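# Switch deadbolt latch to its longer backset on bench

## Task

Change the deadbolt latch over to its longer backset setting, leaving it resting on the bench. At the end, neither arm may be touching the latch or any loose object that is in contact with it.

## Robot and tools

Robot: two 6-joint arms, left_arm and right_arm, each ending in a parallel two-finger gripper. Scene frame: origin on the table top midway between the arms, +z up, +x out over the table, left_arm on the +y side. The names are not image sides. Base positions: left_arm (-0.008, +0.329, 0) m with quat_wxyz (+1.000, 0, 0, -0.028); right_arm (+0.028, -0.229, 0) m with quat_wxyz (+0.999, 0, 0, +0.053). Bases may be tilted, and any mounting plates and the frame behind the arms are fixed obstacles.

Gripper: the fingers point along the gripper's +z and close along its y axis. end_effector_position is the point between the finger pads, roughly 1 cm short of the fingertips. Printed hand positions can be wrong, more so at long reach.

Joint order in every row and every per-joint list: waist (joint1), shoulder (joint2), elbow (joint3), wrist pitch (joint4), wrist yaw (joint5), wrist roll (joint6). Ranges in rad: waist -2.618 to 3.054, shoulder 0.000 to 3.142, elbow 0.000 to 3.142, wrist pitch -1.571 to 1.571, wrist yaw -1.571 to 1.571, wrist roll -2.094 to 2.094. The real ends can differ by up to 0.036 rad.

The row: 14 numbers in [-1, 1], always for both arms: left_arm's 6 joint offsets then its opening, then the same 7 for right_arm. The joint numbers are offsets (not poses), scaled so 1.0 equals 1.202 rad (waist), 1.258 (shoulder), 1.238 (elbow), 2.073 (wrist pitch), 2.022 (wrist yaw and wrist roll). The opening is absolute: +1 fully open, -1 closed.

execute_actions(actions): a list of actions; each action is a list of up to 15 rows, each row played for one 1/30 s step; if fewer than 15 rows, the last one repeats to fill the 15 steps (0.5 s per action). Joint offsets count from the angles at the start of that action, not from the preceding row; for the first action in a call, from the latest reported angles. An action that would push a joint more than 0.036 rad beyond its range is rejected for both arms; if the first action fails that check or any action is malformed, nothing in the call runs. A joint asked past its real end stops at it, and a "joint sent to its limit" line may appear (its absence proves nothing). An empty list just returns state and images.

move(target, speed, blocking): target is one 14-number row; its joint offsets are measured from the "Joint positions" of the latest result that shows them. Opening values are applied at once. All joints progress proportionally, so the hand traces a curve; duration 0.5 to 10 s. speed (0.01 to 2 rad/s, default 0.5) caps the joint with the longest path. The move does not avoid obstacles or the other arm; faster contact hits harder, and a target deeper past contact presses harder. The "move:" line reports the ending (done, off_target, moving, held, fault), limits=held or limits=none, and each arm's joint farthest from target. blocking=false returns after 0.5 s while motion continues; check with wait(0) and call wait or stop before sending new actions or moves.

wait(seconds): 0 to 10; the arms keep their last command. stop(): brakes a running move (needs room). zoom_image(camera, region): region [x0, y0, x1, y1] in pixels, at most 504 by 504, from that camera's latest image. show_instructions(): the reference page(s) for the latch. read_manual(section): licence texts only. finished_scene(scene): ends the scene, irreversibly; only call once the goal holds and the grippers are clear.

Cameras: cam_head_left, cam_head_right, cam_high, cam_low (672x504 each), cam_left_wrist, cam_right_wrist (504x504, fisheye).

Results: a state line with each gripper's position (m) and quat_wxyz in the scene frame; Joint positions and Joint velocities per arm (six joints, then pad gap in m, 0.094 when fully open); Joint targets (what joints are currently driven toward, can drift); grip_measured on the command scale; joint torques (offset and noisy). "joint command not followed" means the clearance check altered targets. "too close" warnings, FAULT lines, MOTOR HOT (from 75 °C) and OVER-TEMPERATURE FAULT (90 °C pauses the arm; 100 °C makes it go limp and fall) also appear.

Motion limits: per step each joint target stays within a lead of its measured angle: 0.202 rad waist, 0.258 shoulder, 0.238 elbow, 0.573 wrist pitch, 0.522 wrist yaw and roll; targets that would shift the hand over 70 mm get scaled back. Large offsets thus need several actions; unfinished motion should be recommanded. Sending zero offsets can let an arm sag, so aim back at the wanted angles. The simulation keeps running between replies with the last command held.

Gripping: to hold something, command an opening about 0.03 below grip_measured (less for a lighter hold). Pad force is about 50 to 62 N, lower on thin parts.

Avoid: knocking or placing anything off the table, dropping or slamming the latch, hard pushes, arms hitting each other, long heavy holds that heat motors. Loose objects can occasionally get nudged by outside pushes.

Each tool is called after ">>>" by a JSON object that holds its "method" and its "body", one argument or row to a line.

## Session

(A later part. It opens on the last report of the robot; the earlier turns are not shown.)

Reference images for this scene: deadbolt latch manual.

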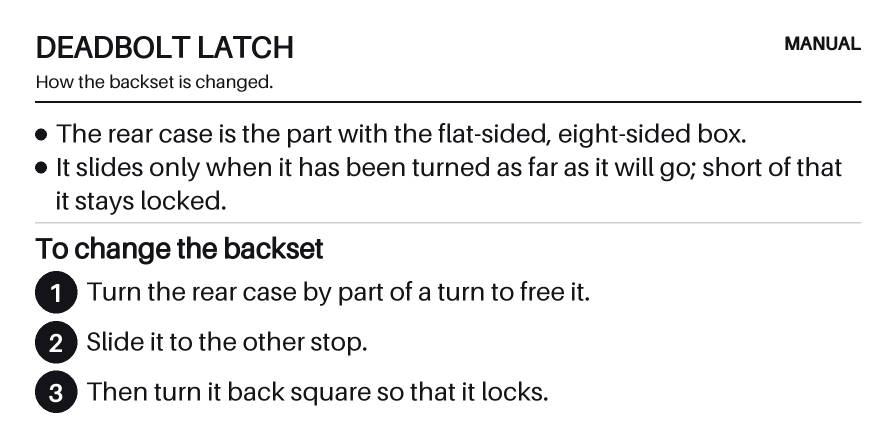

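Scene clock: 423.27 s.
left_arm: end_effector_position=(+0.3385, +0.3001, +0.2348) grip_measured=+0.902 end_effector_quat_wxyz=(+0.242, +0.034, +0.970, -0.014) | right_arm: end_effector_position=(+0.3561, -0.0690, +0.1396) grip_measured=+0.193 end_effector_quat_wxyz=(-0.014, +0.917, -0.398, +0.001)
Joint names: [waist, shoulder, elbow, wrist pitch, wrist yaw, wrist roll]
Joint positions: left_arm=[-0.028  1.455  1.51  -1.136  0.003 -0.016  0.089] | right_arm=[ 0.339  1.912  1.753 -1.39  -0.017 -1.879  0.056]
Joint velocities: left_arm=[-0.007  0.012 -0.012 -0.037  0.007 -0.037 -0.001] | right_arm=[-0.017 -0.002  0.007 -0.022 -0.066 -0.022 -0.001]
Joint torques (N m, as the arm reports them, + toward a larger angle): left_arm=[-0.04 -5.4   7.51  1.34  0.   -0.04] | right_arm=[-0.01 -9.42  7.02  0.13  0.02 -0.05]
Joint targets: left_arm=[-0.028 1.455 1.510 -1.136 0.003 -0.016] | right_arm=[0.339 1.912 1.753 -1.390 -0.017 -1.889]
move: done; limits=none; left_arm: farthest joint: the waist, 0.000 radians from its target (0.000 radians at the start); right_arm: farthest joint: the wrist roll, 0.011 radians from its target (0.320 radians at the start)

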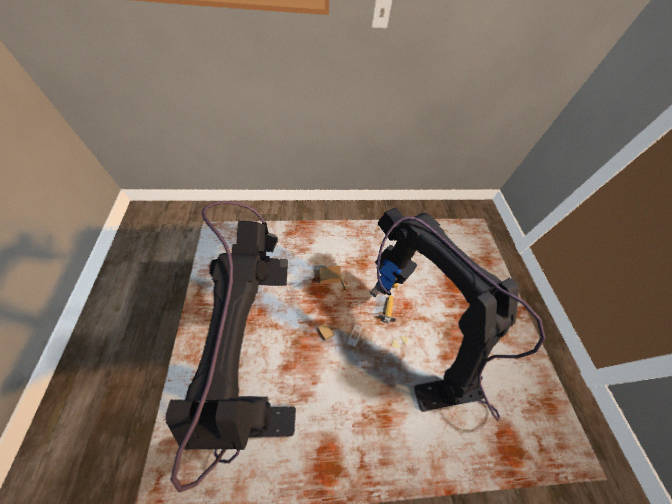

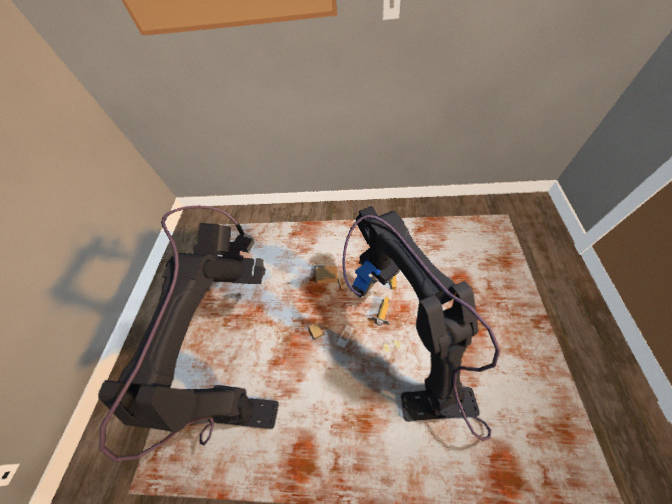

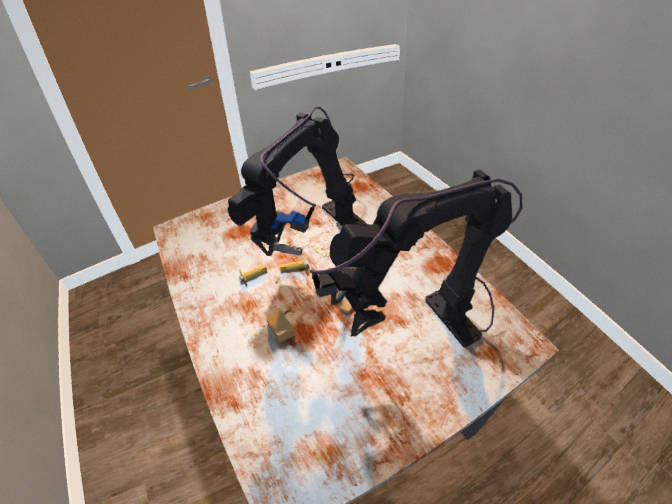

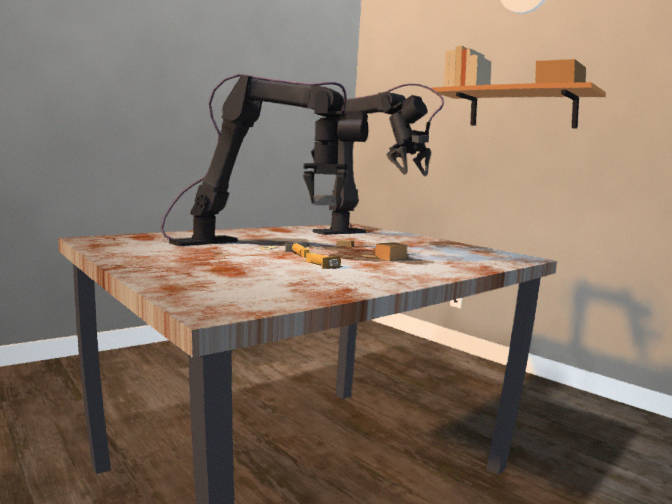

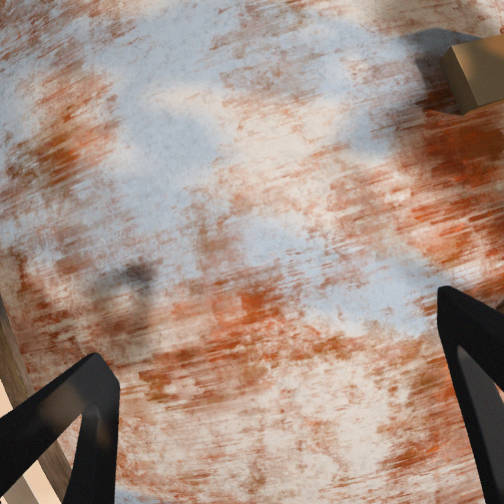

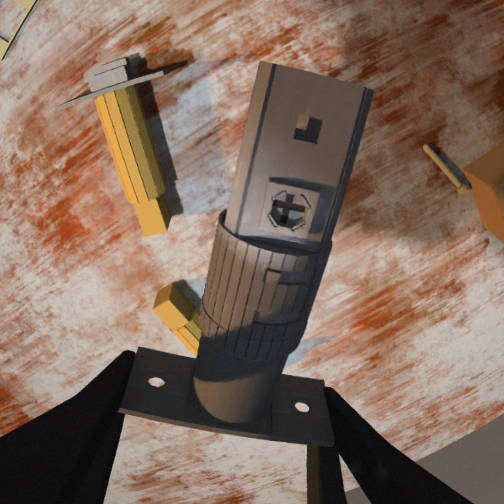

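>>> {"method": "move", "body": {
  "target": [0,0.108,-0.497,0.625,0,-0.385,0.3,0,0,0,0,0,0,0.05],
  "speed": 1.0
}}

>>> {"method": "move", "body": {
  "target": [-0.62,0.108,-0.497,0.625,0,-0.385,0.3,0,0,0,0,0,0,0.05],
  "speed": 1.0
}}

Scene clock: 443.47 s.
left_arm: end_effector_position=(+0.4577, +0.2900, +0.1509) grip_measured=+0.302 end_effector_quat_wxyz=(+0.453, -0.296, +0.814, -0.212) | right_arm: end_effector_position=(+0.3561, -0.0690, +0.1396) grip_measured=+0.193 end_effector_quat_wxyz=(-0.014, +0.917, -0.398, +0.001)
Joint names: [waist, shoulder, elbow, wrist pitch, wrist yaw, wrist roll]
Joint positions: left_arm=[-0.028  1.585  0.904  0.158  0.003 -0.785  0.061] | right_arm=[ 0.339  1.912  1.753 -1.39  -0.017 -1.879  0.056]
Joint velocities: left_arm=[ 0.022 -0.002  0.012 -0.066 -0.037  0.081 -0.001] | right_arm=[ 0.022 -0.012  0.002  0.066 -0.081  0.037 -0.   ]
Joint torques (N m, as the arm reports them, + toward a larger angle): left_arm=[-0.01 -6.79  7.16  2.06 -0.01 -0.12] | right_arm=[-0.17 -9.14  6.95  0.19  0.01 -0.01]
Joint targets: left_arm=[-0.028 1.591 0.895 0.160 0.003 -0.794] | right_arm=[0.339 1.912 1.753 -1.390 -0.017 -1.878]
move: done; limits=none; left_arm: farthest joint: the elbow, 0.010 radians from its target (0.615 radians at the start); right_arm: farthest joint: the waist, 0.000 radians from its target (0.000 radians at the start)

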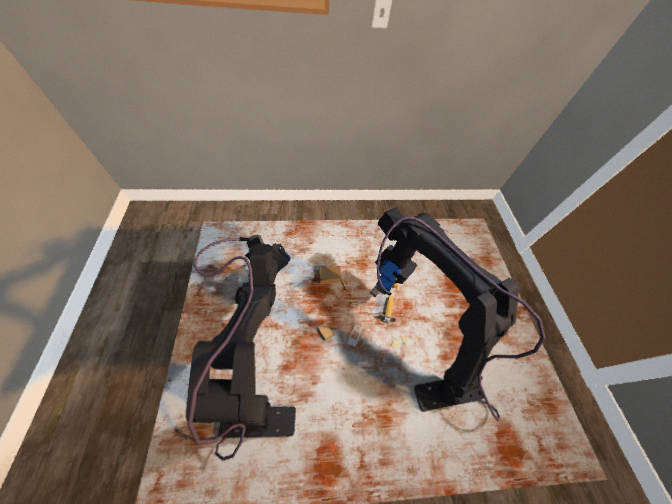

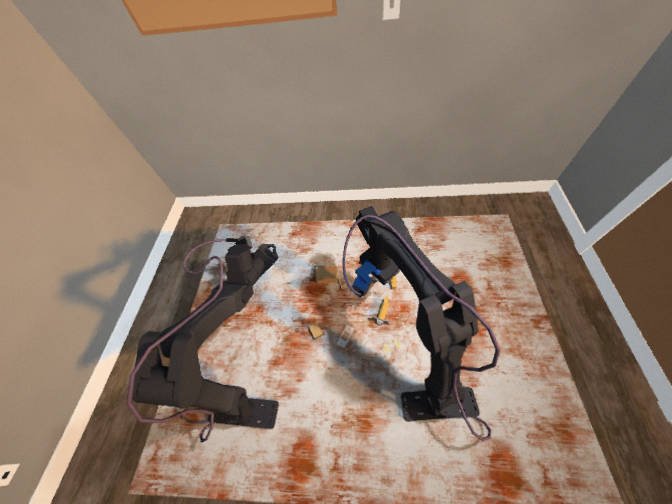

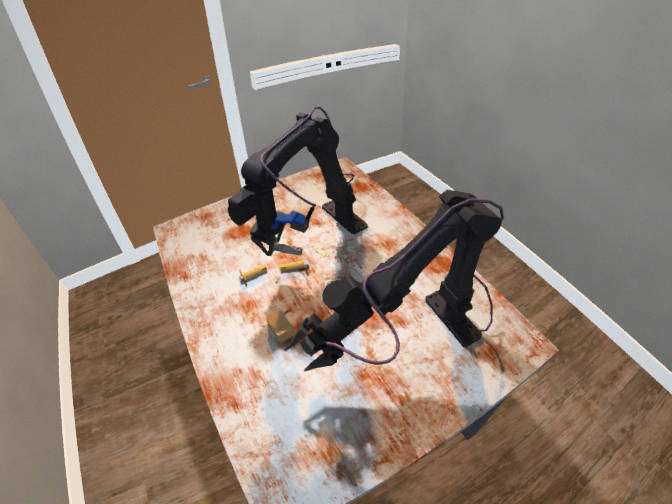

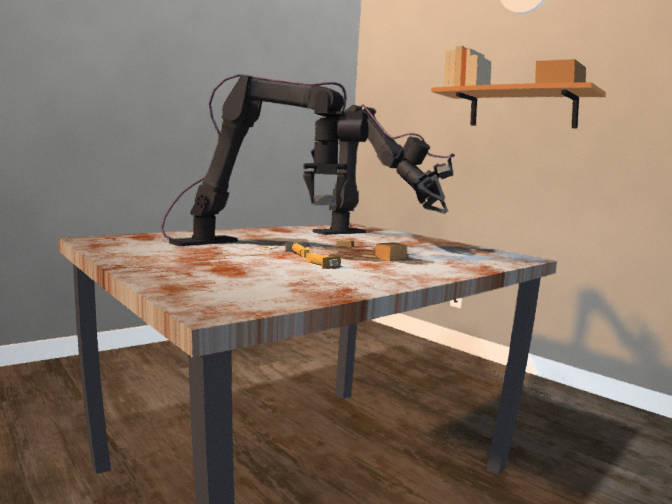

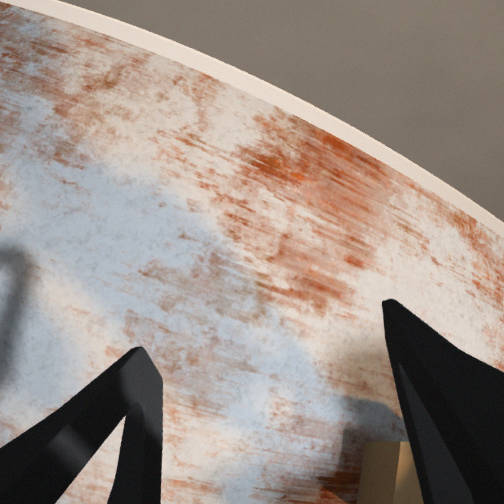

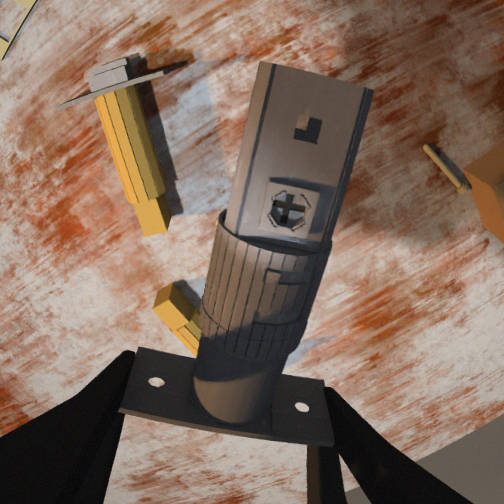

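Scene clock: 445.67 s.
left_arm: end_effector_position=(+0.2665, +0.0325, +0.1603) grip_measured=+0.302 end_effector_quat_wxyz=(+0.267, -0.246, +0.645, -0.673) | right_arm: end_effector_position=(+0.3561, -0.0690, +0.1396) grip_measured=+0.193 end_effector_quat_wxyz=(-0.014, +0.917, -0.398, +0.001)
Joint names: [waist, shoulder, elbow, wrist pitch, wrist yaw, wrist roll]
Joint positions: left_arm=[-0.768  1.707  0.303  1.451  0.004 -1.557  0.061] | right_arm=[ 0.339  1.912  1.753 -1.39  -0.017 -1.879  0.056]
Joint velocities: left_arm=[-0.002 -0.017  0.012 -0.051 -0.037 -0.022 -0.001] | right_arm=[ 0.017  0.007 -0.002  0.007 -0.081  0.007 -0.   ]
Joint torques (N m, as the arm reports them, + toward a larger angle): left_arm=[-0.46 -4.38  3.75  2.17  0.   -0.06] | right_arm=[ 0.12 -9.33  6.98  0.19 -0.01  0.01]
Joint targets: left_arm=[-0.774 1.721 0.289 1.453 0.003 -1.564] | right_arm=[0.339 1.912 1.753 -1.390 -0.017 -1.879]
move: done; limits=none; left_arm: farthest joint: the shoulder, 0.014 radians from its target (0.136 radians at the start); right_arm: farthest joint: the waist, 0.000 radians from its target (0.000 radians at the start)

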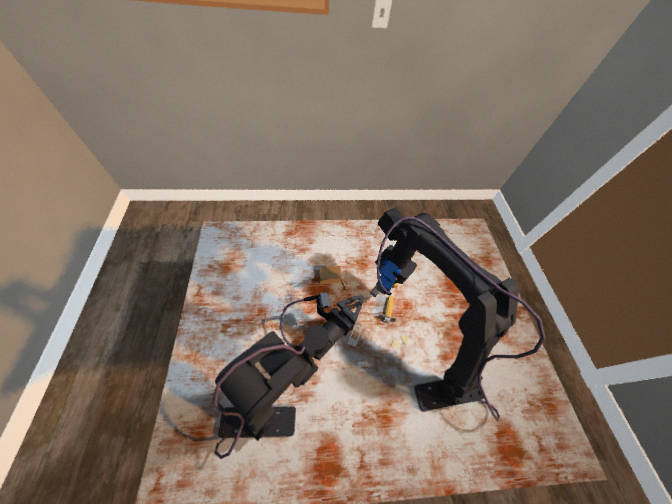

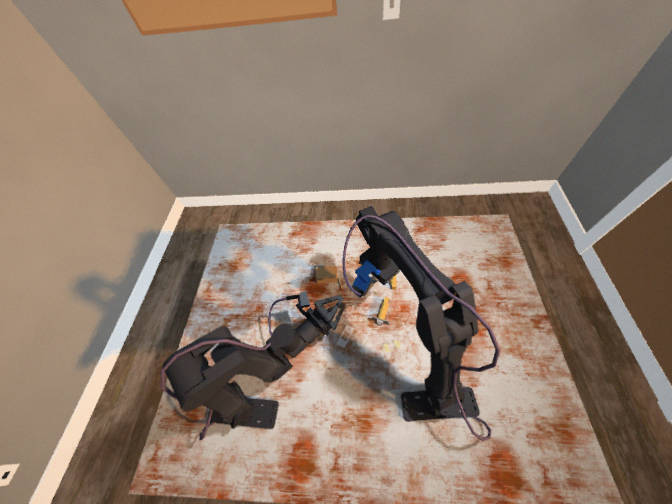

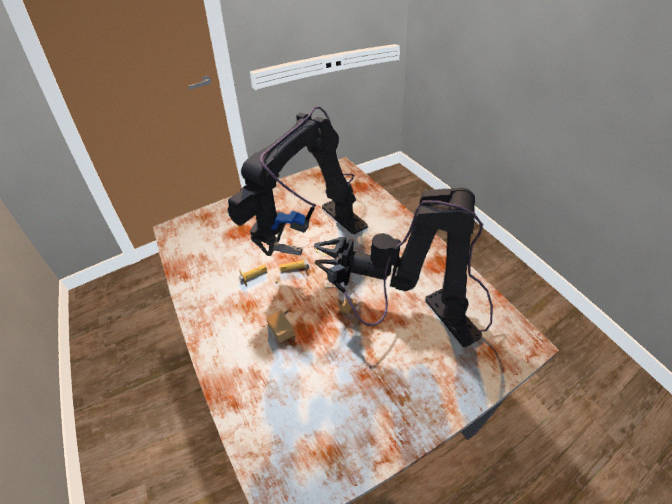

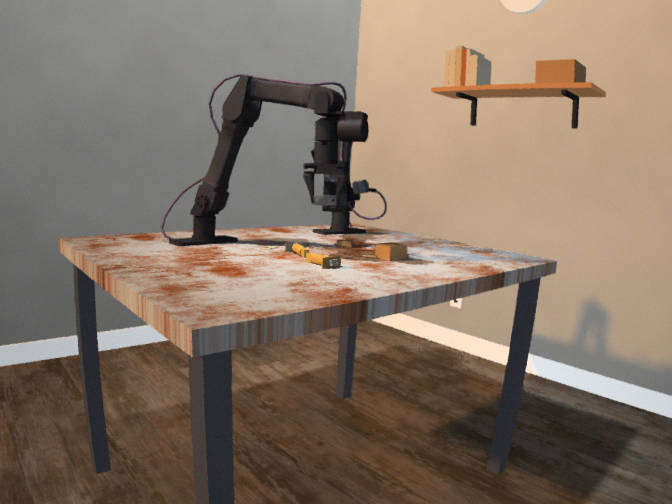

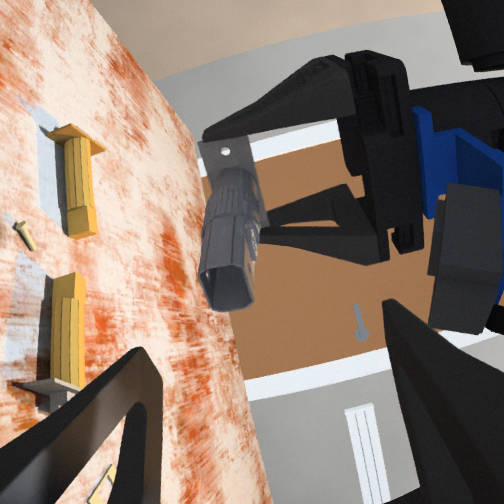

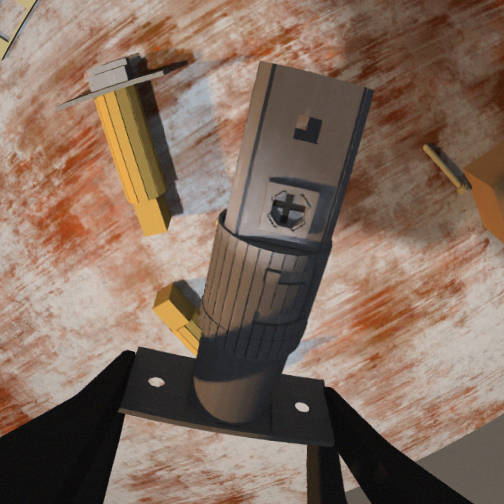

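>>> {"method": "execute_actions", "body": {
  "actions": [
    [[0,0.028,-0.035,0,0,0,0.3,0,0,0,0,0,0,0.05]],
    [[0,0,0,0,0,0,0.3,0,0,0,0,0,0,0.05]]
  ]
}}

>>> {"method": "move", "body": {
  "target": [0,0.05,0.075,-0.015,0,0,0.3,0,0,0,0,0,0,0.05],
  "speed": 0.2
}}

Scene clock: 455.77 s.
left_arm: end_effector_position=(+0.2624, +0.0370, +0.1427) grip_measured=+0.302 end_effector_quat_wxyz=(+0.261, -0.252, +0.661, -0.657) | right_arm: end_effector_position=(+0.3561, -0.0690, +0.1396) grip_measured=+0.193 end_effector_quat_wxyz=(-0.014, +0.917, -0.398, +0.001)
Joint names: [waist, shoulder, elbow, wrist pitch, wrist yaw, wrist roll]
Joint positions: left_arm=[-0.768  1.731  0.273  1.457  0.004 -1.558  0.061] | right_arm=[ 0.339  1.912  1.753 -1.39  -0.017 -1.879  0.056]
Joint velocities: left_arm=[-0.012 -0.002 -0.012 -0.095 -0.022 -0.022  0.   ] | right_arm=[ 0.017 -0.002 -0.012 -0.066 -0.007  0.051 -0.001]
Joint torques (N m, as the arm reports them, + toward a larger angle): left_arm=[-0.01 -5.45  4.63  2.16 -0.01 -0.03] | right_arm=[ 0.1  -9.28  6.93  0.17  0.03  0.  ]
Joint targets: left_arm=[-0.768 1.731 0.273 1.457 0.004 -1.558] | right_arm=[0.339 1.912 1.753 -1.390 -0.017 -1.879]

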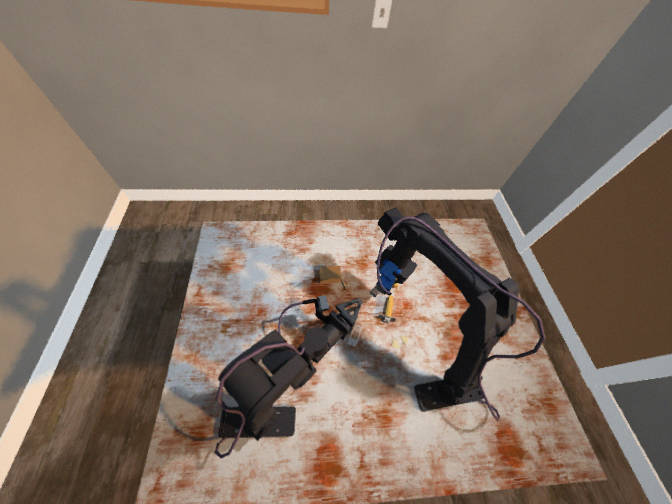

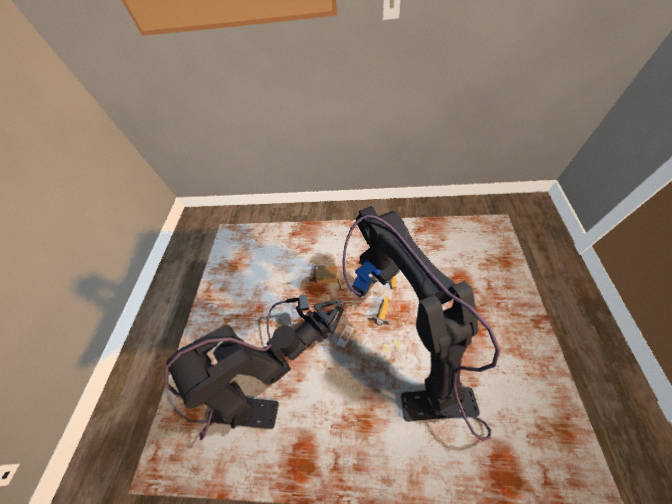

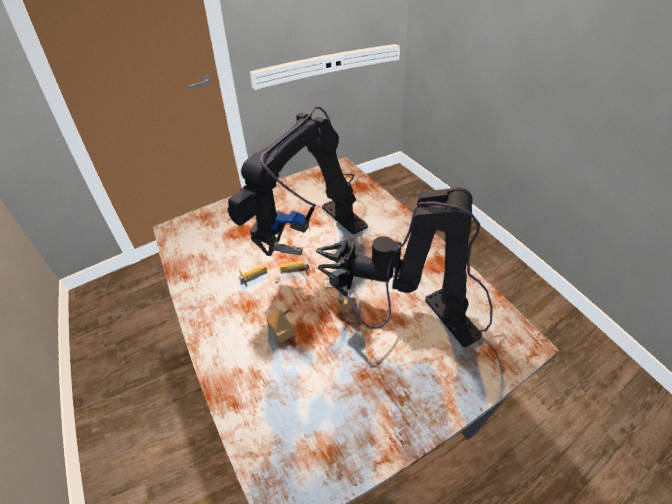

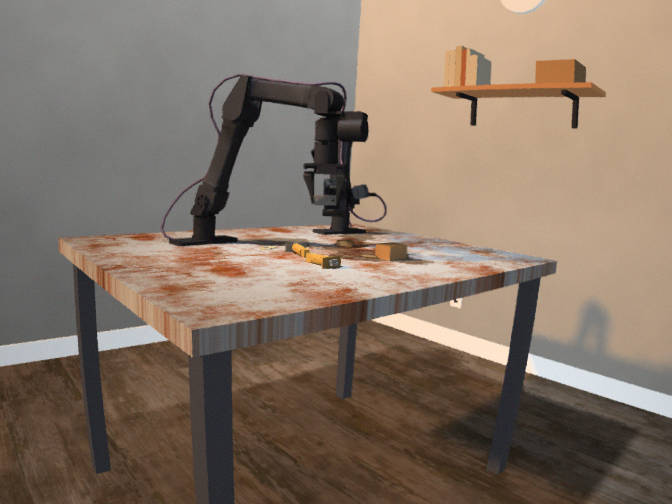

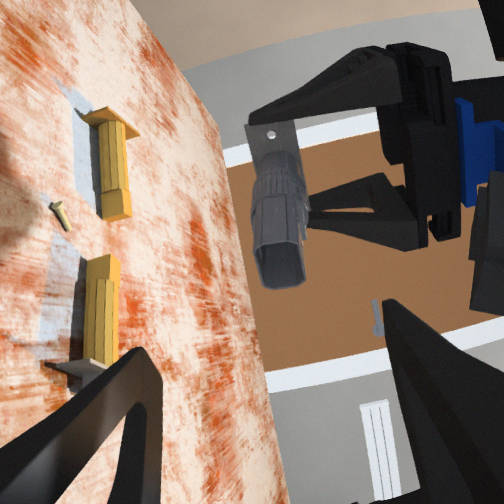

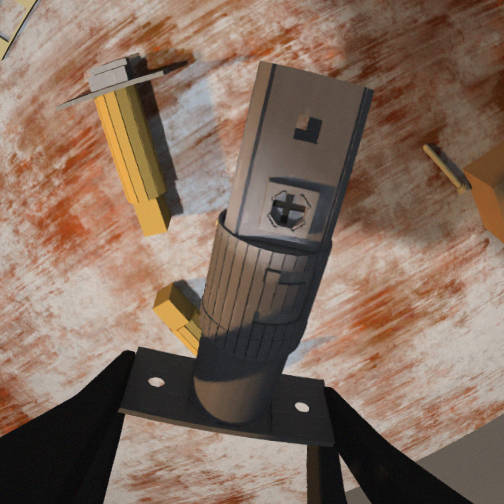

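Scene clock: 456.67 s.
left_arm: end_effector_position=(+0.2746, +0.0238, +0.1447) grip_measured=+0.302 end_effector_quat_wxyz=(+0.262, -0.251, +0.658, -0.660) | right_arm: end_effector_position=(+0.3561, -0.0690, +0.1396) grip_measured=+0.193 end_effector_quat_wxyz=(-0.014, +0.917, -0.398, +0.001)
Joint names: [waist, shoulder, elbow, wrist pitch, wrist yaw, wrist roll]
Joint positions: left_arm=[-0.768  1.779  0.345  1.444  0.004 -1.558  0.061] | right_arm=[ 0.339  1.912  1.753 -1.39  -0.017 -1.879  0.056]
Joint velocities: left_arm=[ 0.012  0.027 -0.027  0.022  0.051 -0.007 -0.002] | right_arm=[-0.012 -0.017 -0.012  0.037 -0.007  0.007  0.001]
Joint torques (N m, as the arm reports them, + toward a larger angle): left_arm=[-0.04 -4.89  6.55  1.96  0.   -0.03] | right_arm=[ 0.   -9.31  6.99  0.19 -0.03  0.03]
Joint targets: left_arm=[-0.768 1.794 0.366 1.426 0.004 -1.558] | right_arm=[0.339 1.912 1.753 -1.390 -0.017 -1.879]
move: off_target (left_arm); limits=none; left_arm: farthest joint: the elbow, 0.021 radians from its target (0.092 radians at the start); right_arm: farthest joint: the waist, 0.000 radians from its target (0.000 radians at the start)

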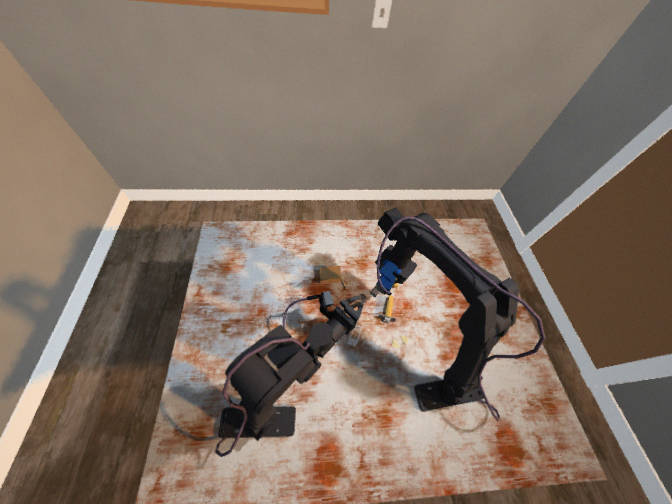

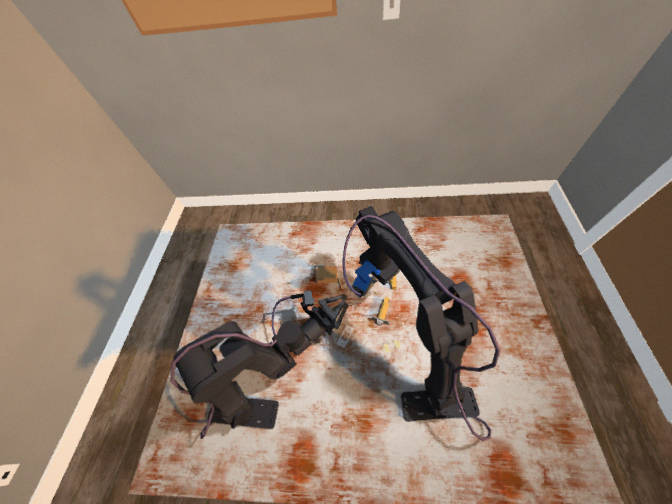

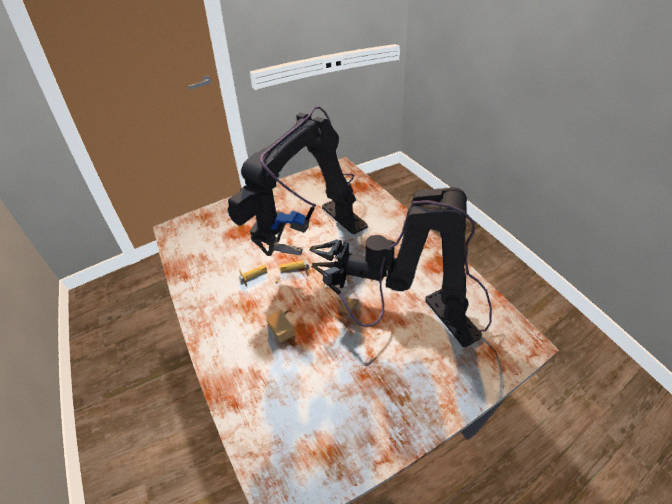

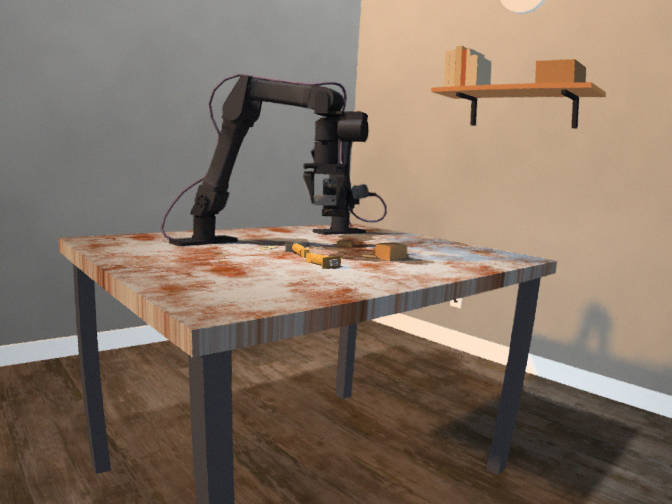

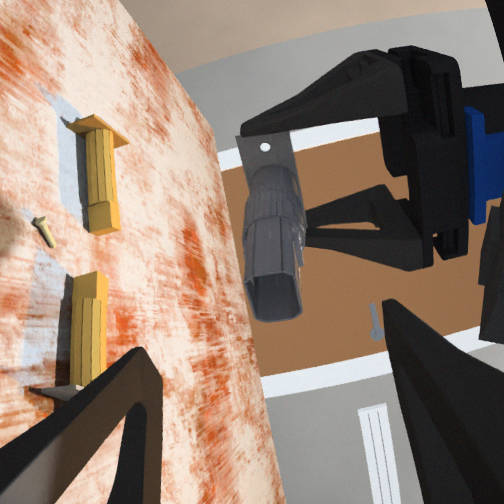

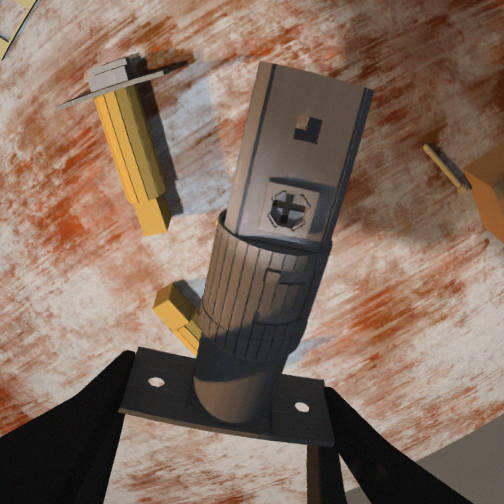

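>>> {"method": "move", "body": {
  "target": [0,0.05,0.08,-0.015,0,0,0.3,0,0,0,0,0,0,0.05],
  "speed": 0.15
}}

>>> {"method": "zoom_image", "body": {
  "camera": "cam_head_left",
  "region": [310,260,410,335]
}}

Scene clock: 470.23 s.
left_arm: end_effector_position=(+0.2875, +0.0098, +0.1482) grip_measured=+0.302 end_effector_quat_wxyz=(+0.264, -0.249, +0.653, -0.665) | right_arm: end_effector_position=(+0.3561, -0.0690, +0.1396) grip_measured=+0.193 end_effector_quat_wxyz=(-0.014, +0.917, -0.398, +0.001)
Joint names: [waist, shoulder, elbow, wrist pitch, wrist yaw, wrist roll]
Joint positions: left_arm=[-0.768  1.827  0.422  1.43   0.004 -1.558  0.061] | right_arm=[ 0.339  1.912  1.753 -1.39  -0.017 -1.879  0.056]
Joint velocities: left_arm=[-0.002  0.007  0.002 -0.007  0.051 -0.066  0.002] | right_arm=[ 0.002 -0.002  0.002 -0.066  0.007 -0.007  0.   ]
Joint torques (N m, as the arm reports them, + toward a larger angle): left_arm=[-0.02 -5.56  6.75  1.97  0.   -0.04] | right_arm=[-0.02 -9.29  6.97  0.16  0.    0.01]
Joint targets: left_arm=[-0.768 1.842 0.444 1.412 0.004 -1.558] | right_arm=[0.339 1.912 1.753 -1.390 -0.017 -1.879]
move: off_target (left_arm); limits=none; left_arm: farthest joint: the elbow, 0.022 radians from its target (0.099 radians at the start); right_arm: farthest joint: the waist, 0.000 radians from its target (0.000 radians at the start)

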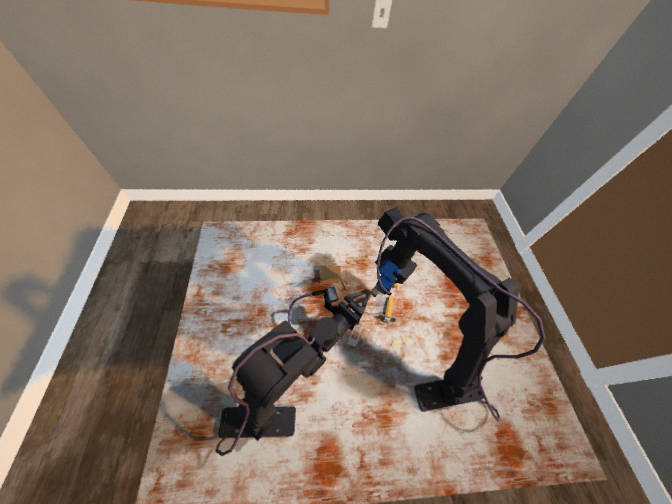

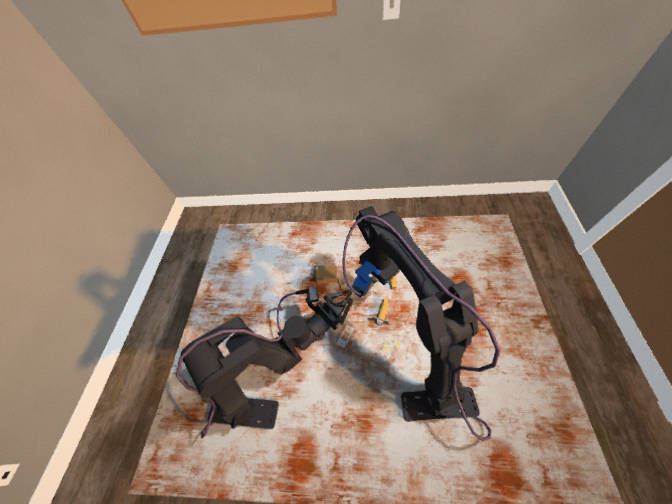

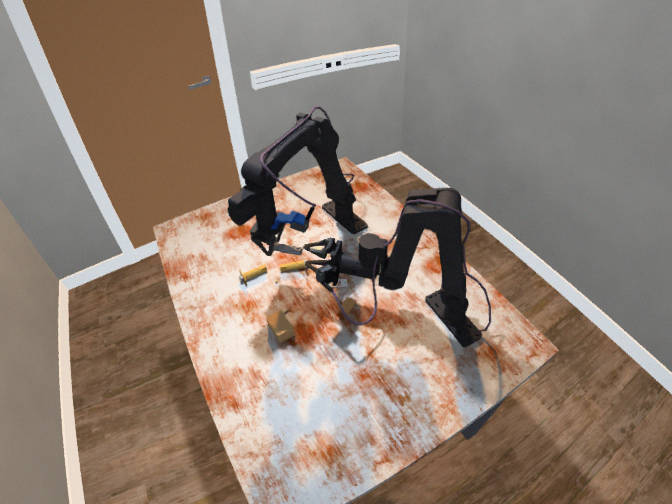

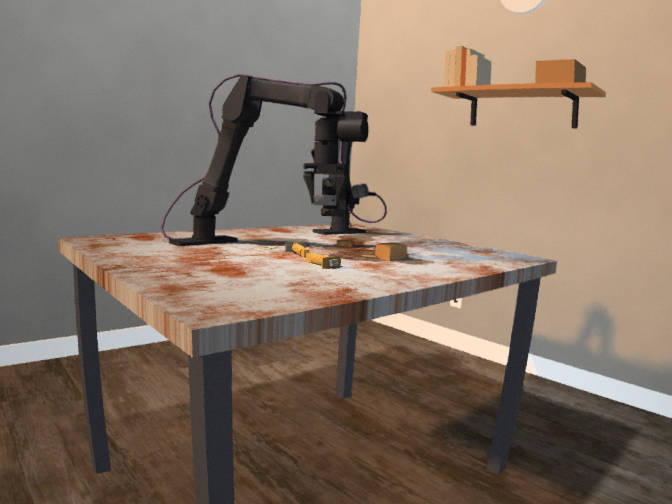

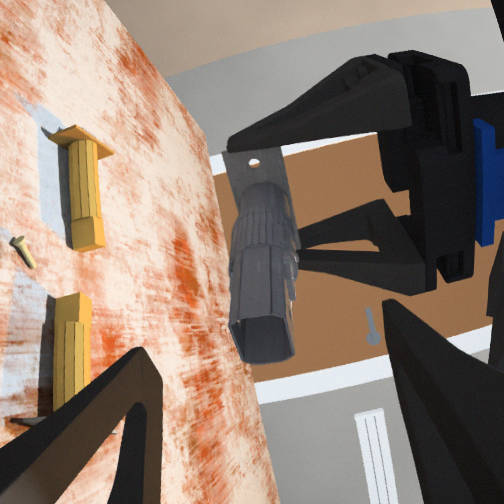

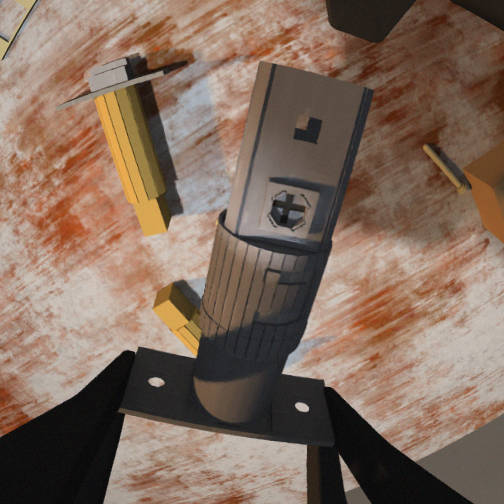

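Region (310, 260, 410, 335) of cam_head_left's 672x504 image, scaled by 5.040, with more detail than that image has; it fills the top 378 rows of this view, and the rest is white.

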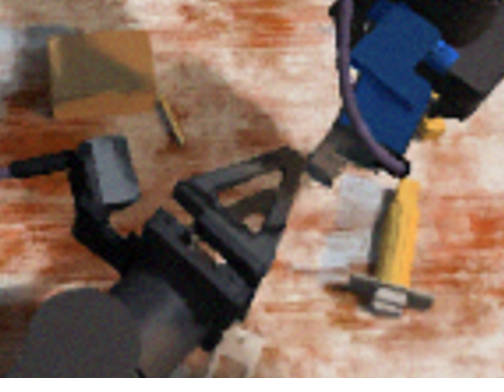

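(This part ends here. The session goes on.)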